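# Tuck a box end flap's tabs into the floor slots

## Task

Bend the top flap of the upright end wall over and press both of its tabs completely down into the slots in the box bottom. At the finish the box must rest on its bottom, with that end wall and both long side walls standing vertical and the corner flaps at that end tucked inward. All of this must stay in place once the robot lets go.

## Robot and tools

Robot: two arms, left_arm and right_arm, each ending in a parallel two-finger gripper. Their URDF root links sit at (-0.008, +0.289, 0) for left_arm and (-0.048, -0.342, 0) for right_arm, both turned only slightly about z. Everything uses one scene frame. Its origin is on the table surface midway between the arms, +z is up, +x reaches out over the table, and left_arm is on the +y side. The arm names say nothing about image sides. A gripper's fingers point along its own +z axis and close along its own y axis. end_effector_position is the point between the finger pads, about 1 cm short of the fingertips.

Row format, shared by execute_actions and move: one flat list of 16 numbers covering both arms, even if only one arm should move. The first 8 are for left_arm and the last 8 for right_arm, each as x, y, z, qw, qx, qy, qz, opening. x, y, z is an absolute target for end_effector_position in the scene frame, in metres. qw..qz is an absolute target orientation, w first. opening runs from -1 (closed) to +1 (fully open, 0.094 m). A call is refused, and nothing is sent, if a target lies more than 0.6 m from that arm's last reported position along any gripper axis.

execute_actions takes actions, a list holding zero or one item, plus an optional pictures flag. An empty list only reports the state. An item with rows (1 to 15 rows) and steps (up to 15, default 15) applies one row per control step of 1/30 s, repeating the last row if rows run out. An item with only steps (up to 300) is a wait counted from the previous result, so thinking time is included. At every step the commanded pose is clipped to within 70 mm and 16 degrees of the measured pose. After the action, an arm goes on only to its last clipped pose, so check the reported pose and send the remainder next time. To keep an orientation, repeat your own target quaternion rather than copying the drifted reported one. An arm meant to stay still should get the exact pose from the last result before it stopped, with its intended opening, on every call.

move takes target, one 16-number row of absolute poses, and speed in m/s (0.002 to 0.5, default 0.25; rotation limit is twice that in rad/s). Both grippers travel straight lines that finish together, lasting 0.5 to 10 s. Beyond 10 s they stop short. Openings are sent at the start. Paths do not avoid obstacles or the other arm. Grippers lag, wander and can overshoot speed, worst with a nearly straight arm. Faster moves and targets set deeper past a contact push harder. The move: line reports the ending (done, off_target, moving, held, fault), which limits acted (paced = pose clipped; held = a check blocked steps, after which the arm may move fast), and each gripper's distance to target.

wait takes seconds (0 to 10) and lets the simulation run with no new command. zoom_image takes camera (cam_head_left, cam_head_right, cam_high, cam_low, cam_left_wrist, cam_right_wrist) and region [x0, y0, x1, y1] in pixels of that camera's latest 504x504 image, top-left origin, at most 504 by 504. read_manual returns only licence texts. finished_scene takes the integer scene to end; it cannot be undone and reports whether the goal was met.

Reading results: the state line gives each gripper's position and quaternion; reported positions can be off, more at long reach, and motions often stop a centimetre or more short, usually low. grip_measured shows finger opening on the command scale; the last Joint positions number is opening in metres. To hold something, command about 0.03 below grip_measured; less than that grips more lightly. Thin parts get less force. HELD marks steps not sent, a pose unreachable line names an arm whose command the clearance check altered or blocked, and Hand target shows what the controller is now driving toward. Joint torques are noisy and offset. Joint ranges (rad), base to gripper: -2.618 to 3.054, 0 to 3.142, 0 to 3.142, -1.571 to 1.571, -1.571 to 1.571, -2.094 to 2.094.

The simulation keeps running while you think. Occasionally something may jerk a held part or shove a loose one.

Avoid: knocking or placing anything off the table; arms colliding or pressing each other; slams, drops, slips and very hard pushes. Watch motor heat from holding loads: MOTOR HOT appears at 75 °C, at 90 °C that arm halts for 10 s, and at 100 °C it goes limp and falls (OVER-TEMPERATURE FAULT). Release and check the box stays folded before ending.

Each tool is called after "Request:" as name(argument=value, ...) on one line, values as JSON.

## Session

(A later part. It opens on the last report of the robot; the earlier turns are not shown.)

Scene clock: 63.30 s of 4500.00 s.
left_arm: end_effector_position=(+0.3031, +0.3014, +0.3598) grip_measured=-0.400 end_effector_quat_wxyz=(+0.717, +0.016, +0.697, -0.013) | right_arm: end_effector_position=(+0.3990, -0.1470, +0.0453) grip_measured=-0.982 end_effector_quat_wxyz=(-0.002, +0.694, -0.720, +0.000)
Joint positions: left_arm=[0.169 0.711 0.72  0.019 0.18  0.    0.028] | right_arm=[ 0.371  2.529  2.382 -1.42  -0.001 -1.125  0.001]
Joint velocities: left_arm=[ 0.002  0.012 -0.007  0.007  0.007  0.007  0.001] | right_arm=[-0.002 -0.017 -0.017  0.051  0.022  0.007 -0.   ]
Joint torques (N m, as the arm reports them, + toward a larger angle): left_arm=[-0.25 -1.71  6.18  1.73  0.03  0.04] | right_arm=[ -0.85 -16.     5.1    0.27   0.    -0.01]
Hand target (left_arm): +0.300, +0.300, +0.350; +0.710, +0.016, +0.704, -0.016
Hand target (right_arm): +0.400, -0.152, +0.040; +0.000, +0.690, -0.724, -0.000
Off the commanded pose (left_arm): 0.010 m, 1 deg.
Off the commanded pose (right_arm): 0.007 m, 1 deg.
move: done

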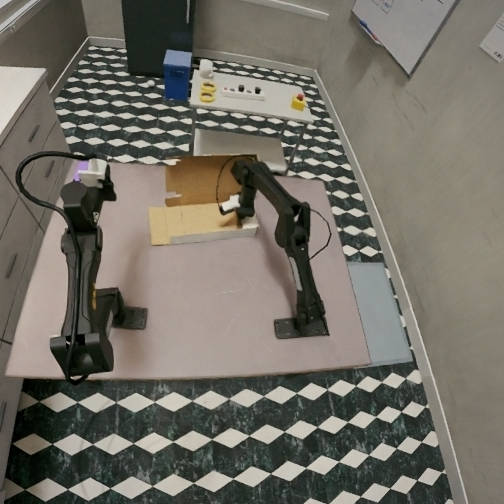

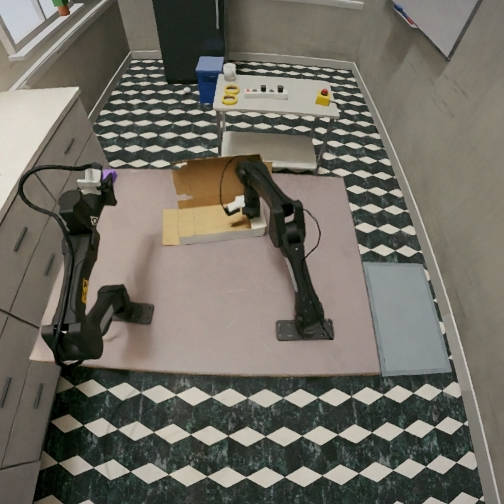

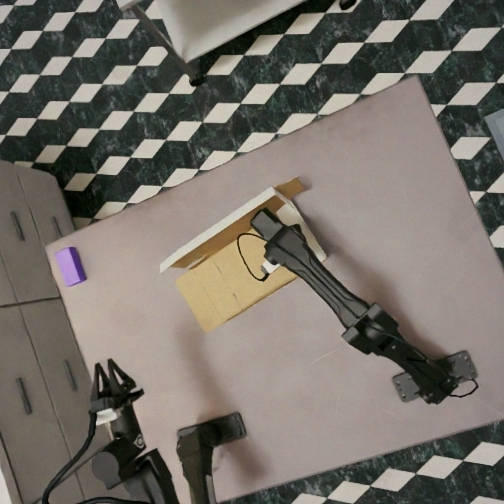

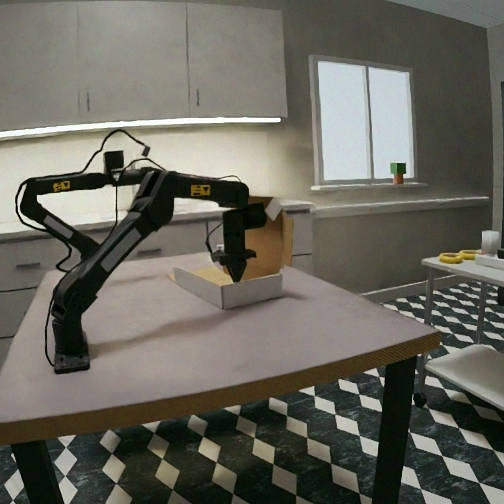

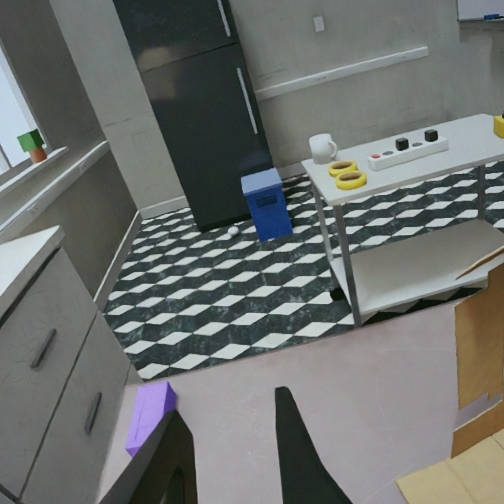

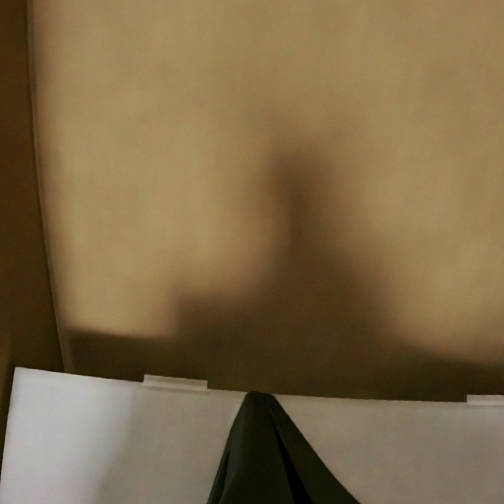

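Request:
move(target=[0.3,0.3,0.35,0.71,0.016,0.704,-0.016,-0.4,0.40,-0.172,0.035,0,-0.69,0.724,0,-1], speed=0.02)

Request:
move(target=[0.3,0.3,0.35,0.71,0.016,0.704,-0.016,-0.4,0.38,-0.15,0.11,0,-0.69,0.724,0,-1], speed=0.08)

Scene clock: 70.37 s of 4500.00 s.
left_arm: end_effector_position=(+0.3031, +0.3014, +0.3598) grip_measured=-0.400 end_effector_quat_wxyz=(+0.717, +0.016, +0.697, -0.013) | right_arm: end_effector_position=(+0.4022, -0.1630, +0.0406) grip_measured=-0.982 end_effector_quat_wxyz=(-0.009, +0.692, -0.722, +0.003)
Joint positions: left_arm=[0.169 0.711 0.72  0.019 0.18  0.    0.028] | right_arm=[ 0.338  2.478  2.269 -1.343 -0.002 -1.152  0.001]
Joint velocities: left_arm=[ 0.017 -0.017 -0.017  0.007 -0.007 -0.051 -0.001] | right_arm=[ 0.012 -0.002 -0.032 -0.007 -0.066  0.022 -0.   ]
Joint torques (N m, as the arm reports them, + toward a larger angle): left_arm=[-0.13 -1.56  6.24  1.72  0.03  0.04] | right_arm=[ -1.34 -15.86   5.05   0.1    0.01  -0.11]
Hand target (left_arm): +0.300, +0.300, +0.350; +0.710, +0.016, +0.704, -0.016
Hand target (right_arm): +0.400, -0.172, +0.035; +0.000, +0.690, -0.724, -0.000
Off the commanded pose (left_arm): 0.010 m, 1 deg.
Off the commanded pose (right_arm): 0.011 m, 1 deg.
After step 90, 2.47 s passed at rest.
move: off_target (right_arm)

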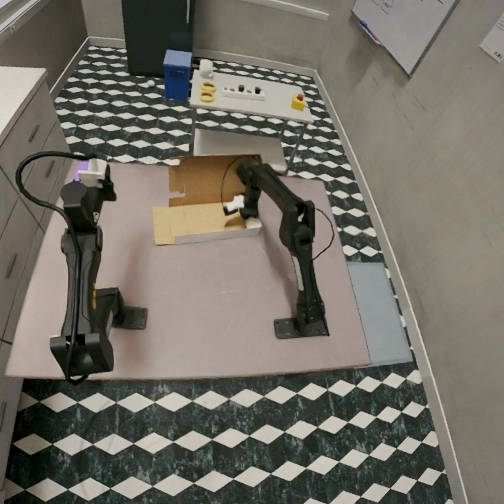

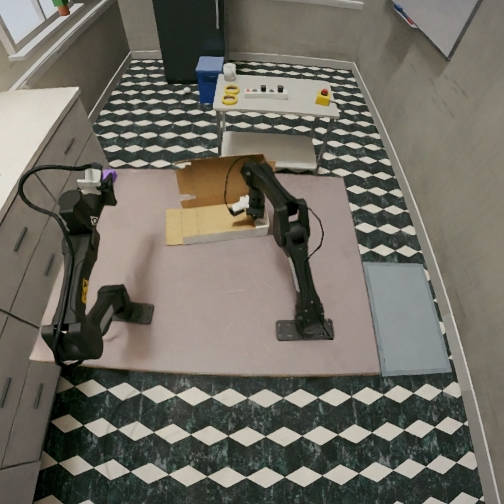

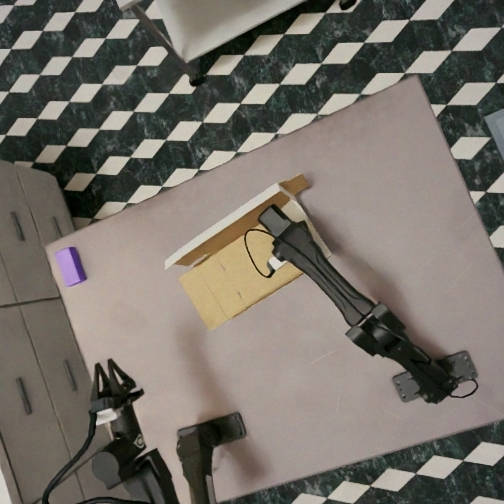

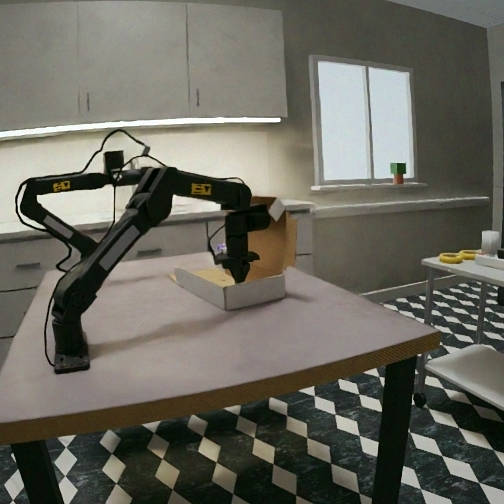

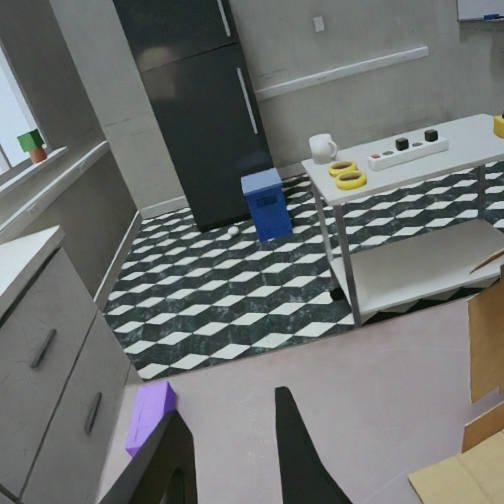

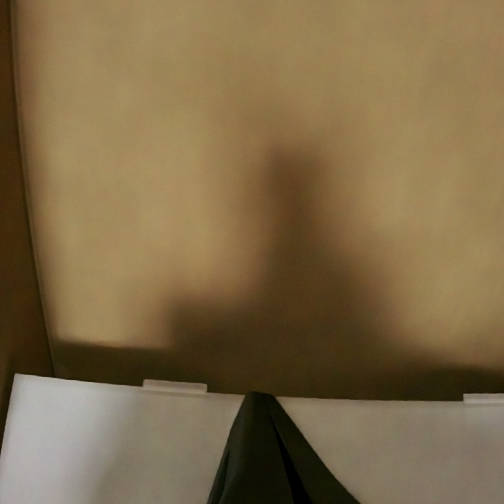

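Scene clock: 71.70 s of 4500.00 s.
left_arm: end_effector_position=(+0.3031, +0.3014, +0.3598) grip_measured=-0.400 end_effector_quat_wxyz=(+0.717, +0.016, +0.697, -0.013) | right_arm: end_effector_position=(+0.3819, -0.1533, +0.0978) grip_measured=-0.982 end_effector_quat_wxyz=(-0.005, +0.690, -0.724, +0.001)
Joint positions: left_arm=[0.169 0.711 0.72  0.019 0.18  0.    0.028] | right_arm=[ 0.373  2.439  2.427 -1.549 -0.002 -1.111  0.001]
Joint velocities: left_arm=[ 0.002 -0.002 -0.017  0.037  0.022  0.007 -0.001] | right_arm=[ 0.007  0.022  0.002  0.051  0.007 -0.007  0.   ]
Joint torques (N m, as the arm reports them, + toward a larger angle): left_arm=[-0.19 -1.52  6.19  1.67  0.05  0.02] | right_arm=[  0.88 -16.3    9.48  -0.09   0.     0.05]
Hand target (left_arm): +0.300, +0.300, +0.350; +0.710, +0.016, +0.704, -0.016
Hand target (right_arm): +0.380, -0.150, +0.110; -0.013, +0.690, -0.724, +0.004
Off the commanded pose (left_arm): 0.010 m, 1 deg.
Off the commanded pose (right_arm): 0.013 m, 1 deg.
joint sent to its limit (right arm) — the command would take joint 4 (wrist pitch) past its lower limit, so that joint was sent only as far as its limit.
move: off_target (right_arm)

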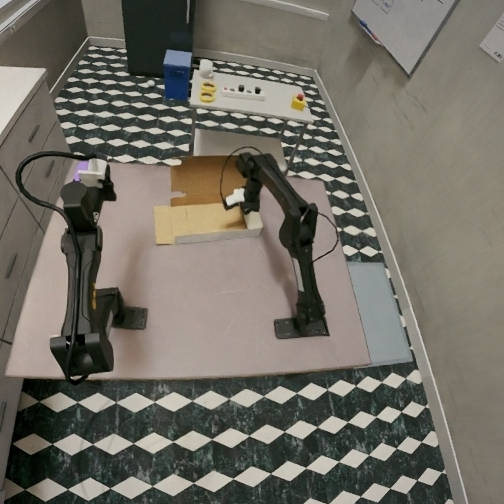

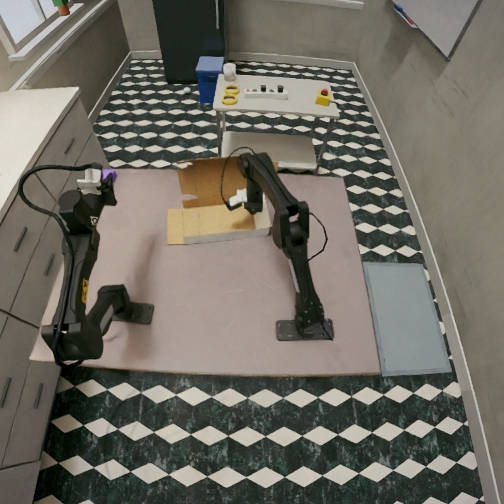

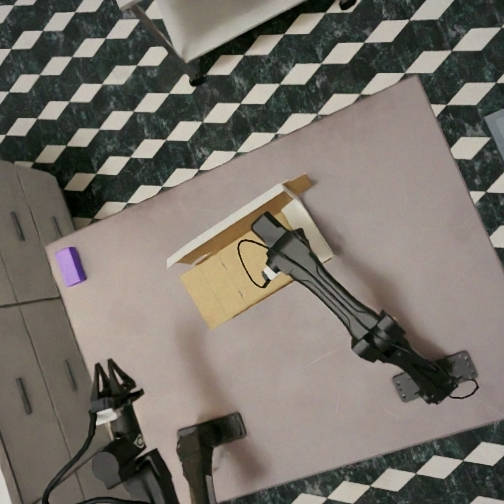

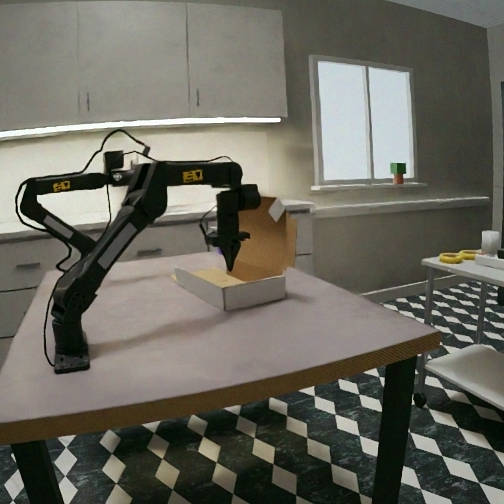

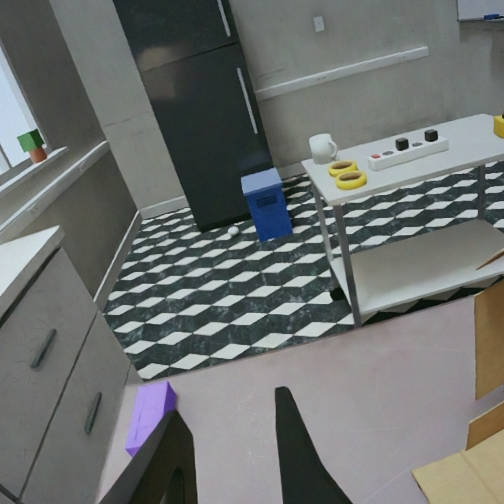

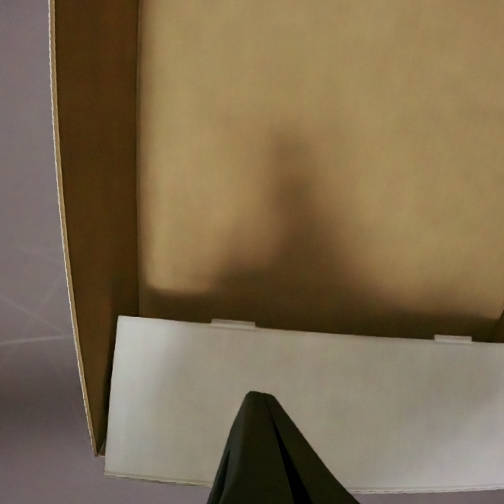

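Request:
move(target=[0.3,0.3,0.35,0.71,0.016,0.704,-0.016,-0.4,0.33,-0.19,0.125,0,0.035,0.999,0,1], speed=0.2)

Request:
move(target=[0.3,0.3,0.35,0.71,0.016,0.704,-0.016,-0.4,0.385,-0.192,0.10,0,0.035,0.999,0,1], speed=0.06)

Scene clock: 85.43 s of 4500.00 s.
left_arm: end_effector_position=(+0.3031, +0.3014, +0.3598) grip_measured=-0.400 end_effector_quat_wxyz=(+0.717, +0.016, +0.697, -0.013) | right_arm: end_effector_position=(+0.3298, -0.1847, +0.1209) grip_measured=+1.000 end_effector_quat_wxyz=(-0.009, +0.024, +1.000, -0.003)
Joint positions: left_arm=[0.169 0.711 0.72  0.019 0.18  0.    0.028] | right_arm=[ 0.353  2.146  2.021 -1.465 -0.002  0.441  0.094]
Joint velocities: left_arm=[-0.007 -0.002  0.007  0.022  0.007  0.022  0.   ] | right_arm=[ 0.002 -0.012 -0.012  0.037 -0.007 -0.037  0.   ]
Joint torques (N m, as the arm reports them, + toward a larger angle): left_arm=[-0.13 -1.66  6.13  1.68  0.01  0.03] | right_arm=[ -0.88 -14.61   5.91   0.13   0.01   0.06]
Hand target (left_arm): +0.300, +0.300, +0.350; +0.710, +0.016, +0.704, -0.016
Hand target (right_arm): +0.330, -0.189, +0.126; -0.000, +0.035, +0.999, -0.000
Off the commanded pose (left_arm): 0.010 m, 1 deg.
Off the commanded pose (right_arm): 0.007 m, 2 deg.
After step 90, 6.23 s passed at rest.
move: done

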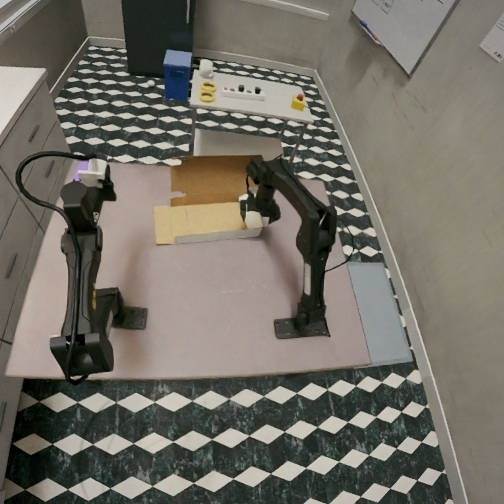

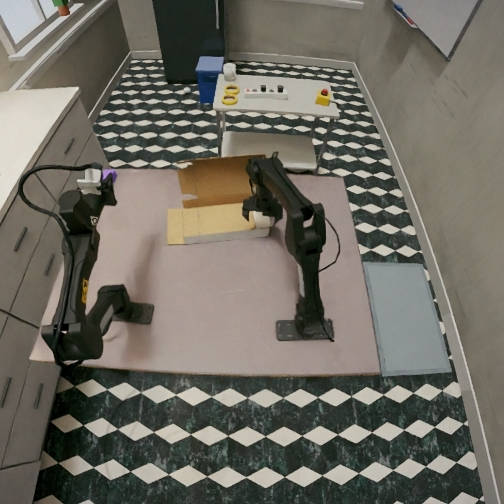

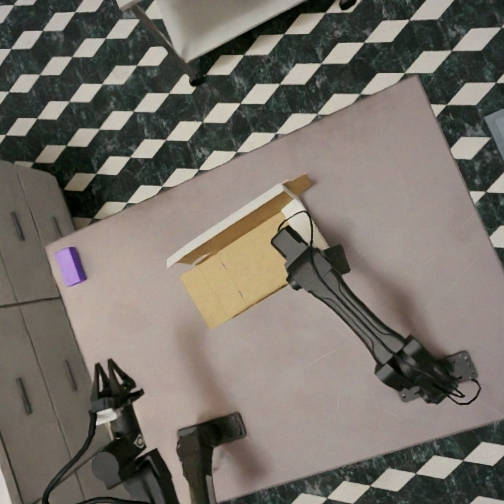

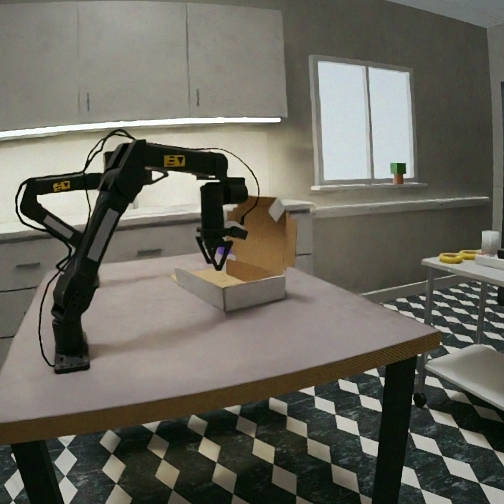

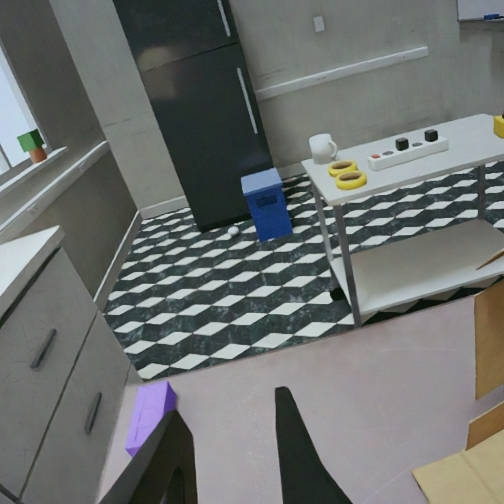

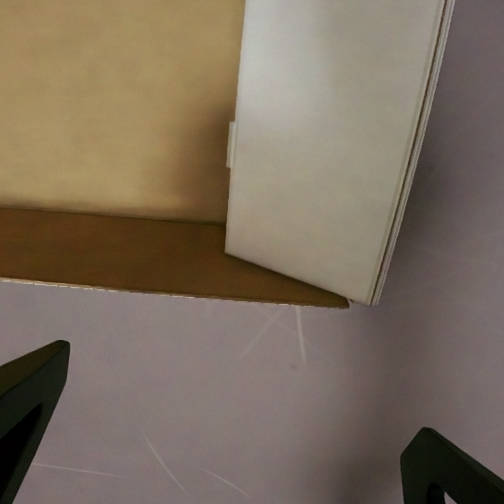

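Scene clock: 86.77 s of 4500.00 s.
left_arm: end_effector_position=(+0.3031, +0.3014, +0.3598) grip_measured=-0.400 end_effector_quat_wxyz=(+0.717, +0.016, +0.697, -0.013) | right_arm: end_effector_position=(+0.3810, -0.1897, +0.0951) grip_measured=+1.000 end_effector_quat_wxyz=(-0.003, +0.036, +0.999, -0.000)
Joint positions: left_arm=[0.169 0.711 0.72  0.019 0.18  0.    0.028] | right_arm=[ 0.3    2.363  2.28  -1.494 -0.002  0.41   0.094]
Joint velocities: left_arm=[-0.002 -0.007 -0.002 -0.007  0.022 -0.007  0.001] | right_arm=[ 0.012 -0.017  0.027 -0.081 -0.007 -0.066  0.   ]
Joint torques (N m, as the arm reports them, + toward a larger angle): left_arm=[-0.08 -1.57  6.25  1.68  0.02  0.02] | right_arm=[ -0.74 -13.83  10.52  -0.05   0.02  -0.11]
Hand target (left_arm): +0.300, +0.300, +0.350; +0.710, +0.016, +0.704, -0.016
Hand target (right_arm): +0.384, -0.193, +0.099; +0.001, +0.035, +0.999, -0.000
Off the commanded pose (left_arm): 0.010 m, 1 deg.
Off the commanded pose (right_arm): 0.007 m, 0 deg.
move: done

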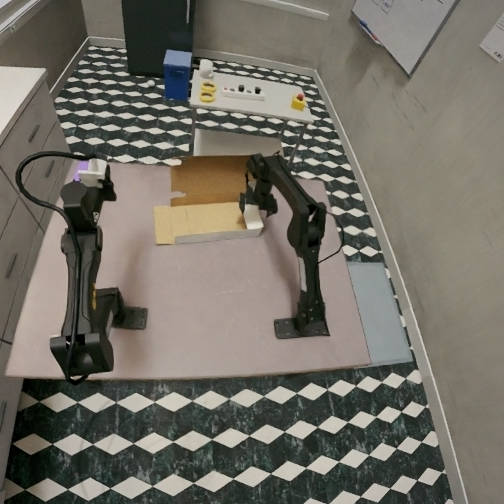

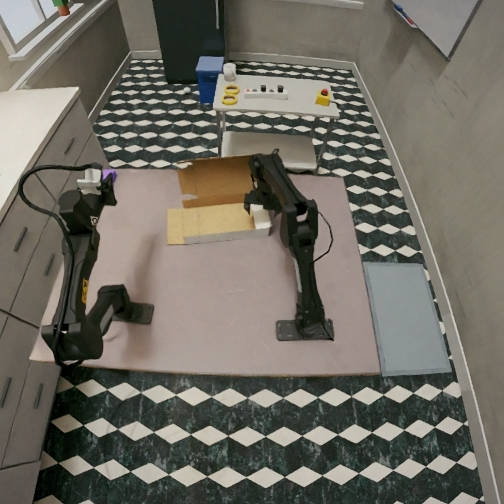

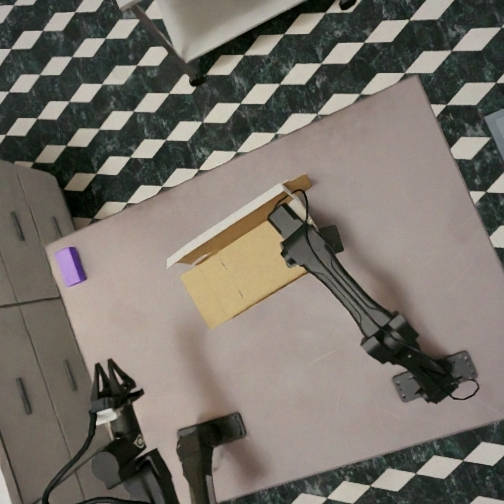

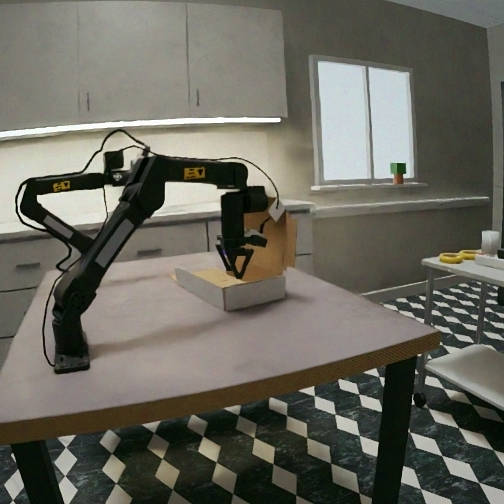

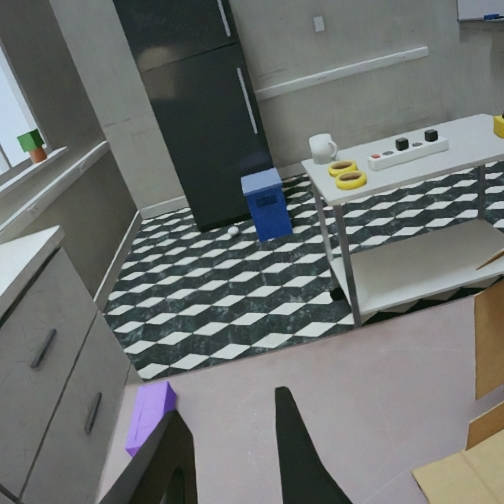

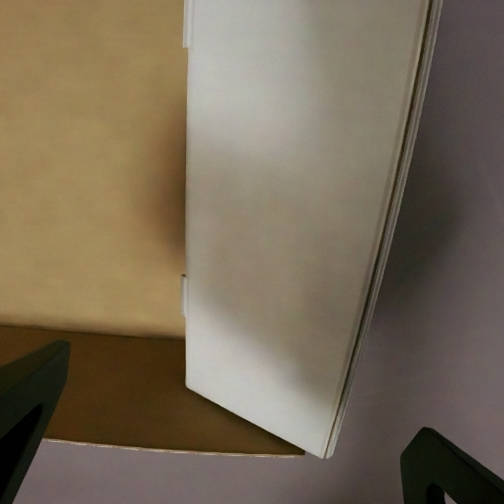

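Request:
move(target=[0.3,0.3,0.35,0.71,0.016,0.704,-0.016,-0.4,0.425,-0.195,0.09,0,0.035,0.999,0,1], speed=0.05)

Request:
move(target=[0.3,0.3,0.35,0.71,0.016,0.704,-0.016,-0.4,0.425,-0.195,0.035,0,0.035,0.999,0,1], speed=0.04)

Scene clock: 92.47 s of 4500.00 s.
left_arm: end_effector_position=(+0.3031, +0.3014, +0.3598) grip_measured=-0.400 end_effector_quat_wxyz=(+0.717, +0.016, +0.697, -0.013) | right_arm: end_effector_position=(+0.4206, -0.1914, +0.0864) grip_measured=+1.000 end_effector_quat_wxyz=(+0.021, +0.035, +0.999, +0.009)
Joint positions: left_arm=[0.169 0.711 0.72  0.019 0.18  0.    0.028] | right_arm=[ 0.27   2.542  2.57  -1.553 -0.002  0.379  0.094]
Joint velocities: left_arm=[ 0.007  0.007 -0.012  0.022 -0.007  0.022  0.   ] | right_arm=[ 0.012 -0.007 -0.007 -0.022 -0.022  0.051  0.   ]
Joint torques (N m, as the arm reports them, + toward a larger angle): left_arm=[-0.14 -1.5   6.31  1.69  0.04  0.03] | right_arm=[ -0.94 -14.82  10.49   0.02   0.    -0.12]
Hand target (left_arm): +0.300, +0.300, +0.350; +0.710, +0.016, +0.704, -0.016
Hand target (right_arm): +0.424, -0.196, +0.089; +0.025, +0.035, +0.999, +0.009
Off the commanded pose (left_arm): 0.010 m, 1 deg.
Off the commanded pose (right_arm): 0.007 m, 3 deg.
joint sent to its limit (right arm) — the command would take joint 4 (wrist pitch) past its lower limit, so that joint was sent only as far as its limit.
After step 100, 1.17 s passed at rest.
move: off_target (right_arm)

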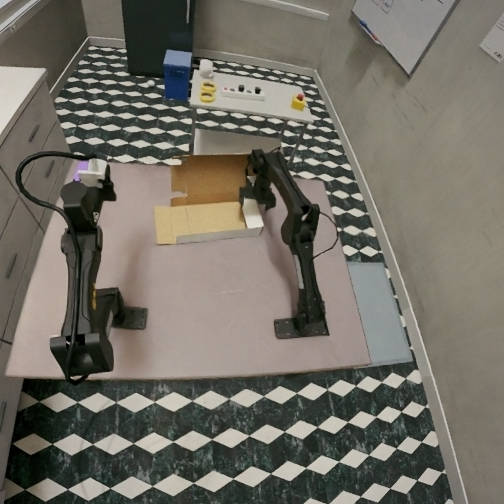

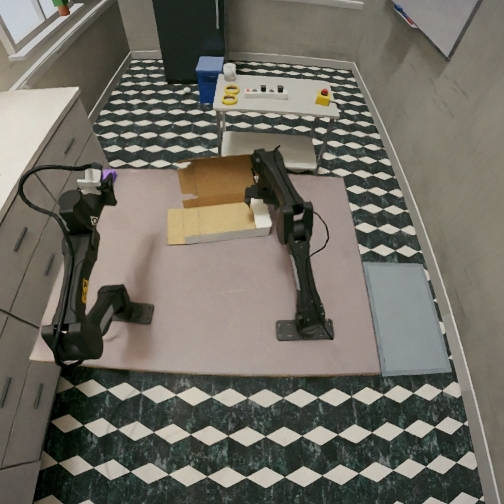

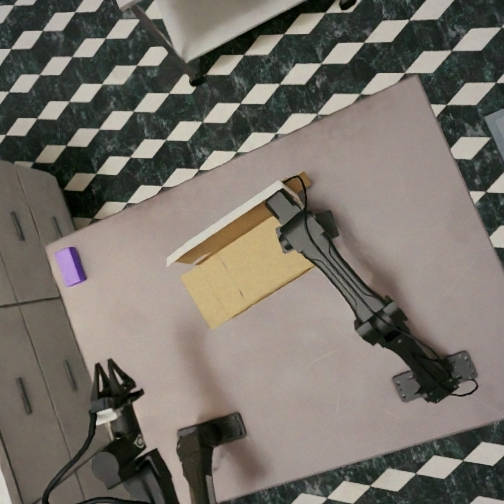

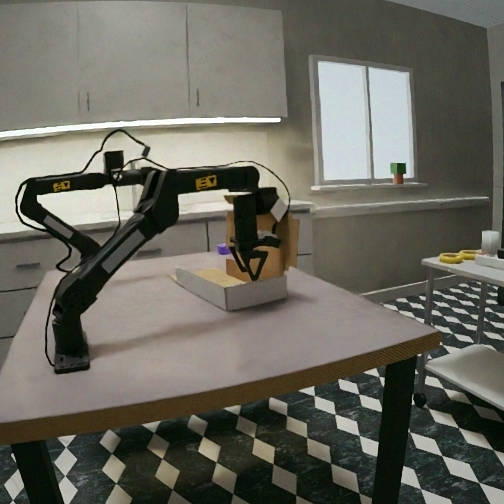

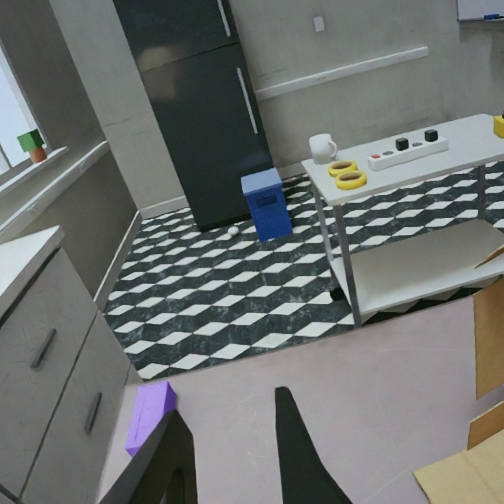

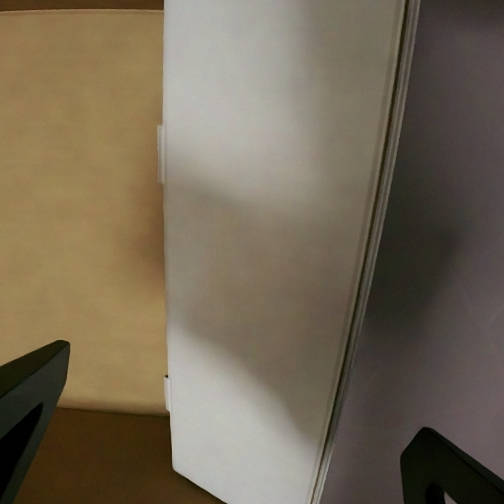

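Scene clock: 94.10 s of 4500.00 s.
left_arm: end_effector_position=(+0.3031, +0.3014, +0.3598) grip_measured=-0.400 end_effector_quat_wxyz=(+0.717, +0.016, +0.697, -0.013) | right_arm: end_effector_position=(+0.4246, -0.1902, +0.0427) grip_measured=+1.000 end_effector_quat_wxyz=(+0.005, +0.035, +0.999, +0.003)
Joint positions: left_arm=[0.169 0.711 0.72  0.019 0.18  0.    0.028] | right_arm=[ 0.27   2.58   2.468 -1.446 -0.002  0.378  0.094]
Joint velocities: left_arm=[-0.007  0.002 -0.012 -0.022  0.037 -0.066 -0.001] | right_arm=[-0.012 -0.012 -0.007 -0.037  0.022  0.007  0.   ]
Joint torques (N m, as the arm reports them, + toward a larger angle): left_arm=[-0.14 -1.54  6.23  1.68  0.02  0.05] | right_arm=[ -0.81 -15.43   6.12   0.19   0.    -0.11]
Hand target (left_arm): +0.300, +0.300, +0.350; +0.710, +0.016, +0.704, -0.016
Hand target (right_arm): +0.425, -0.195, +0.035; -0.000, +0.035, +0.999, +0.000
Off the commanded pose (left_arm): 0.010 m, 1 deg.
Off the commanded pose (right_arm): 0.009 m, 1 deg.
move: done

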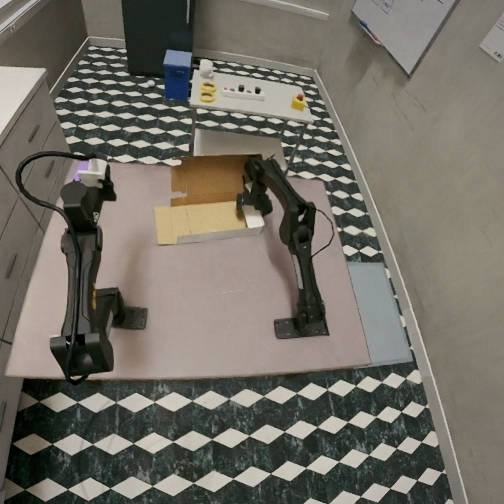

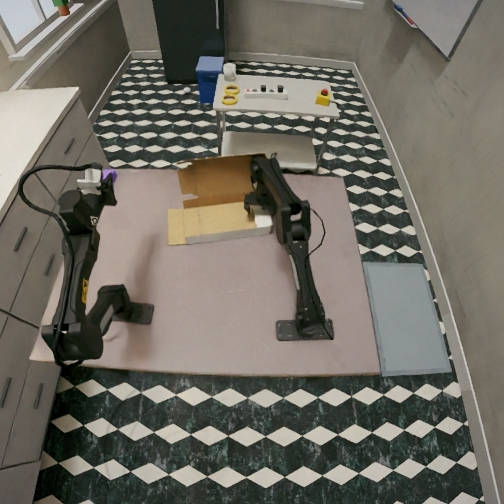

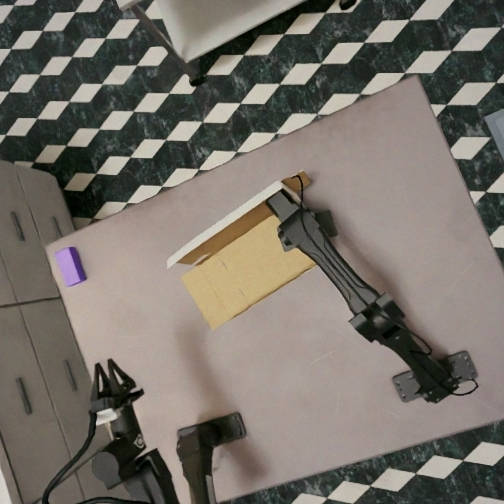

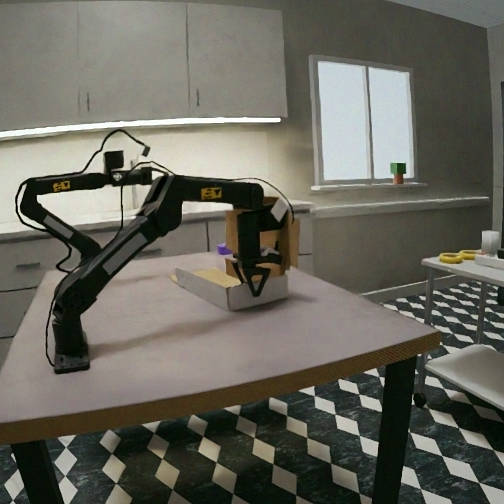

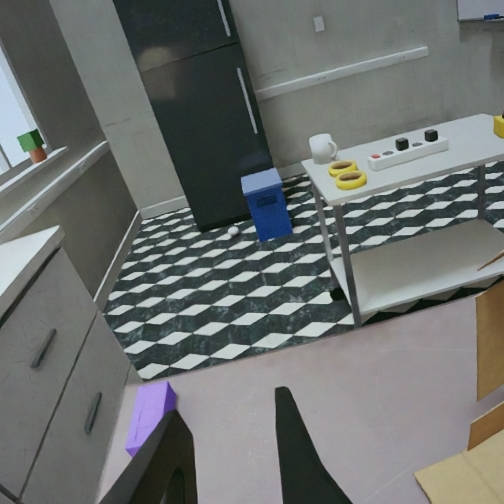

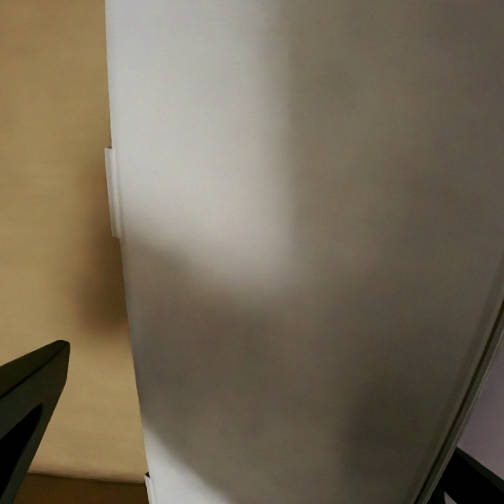

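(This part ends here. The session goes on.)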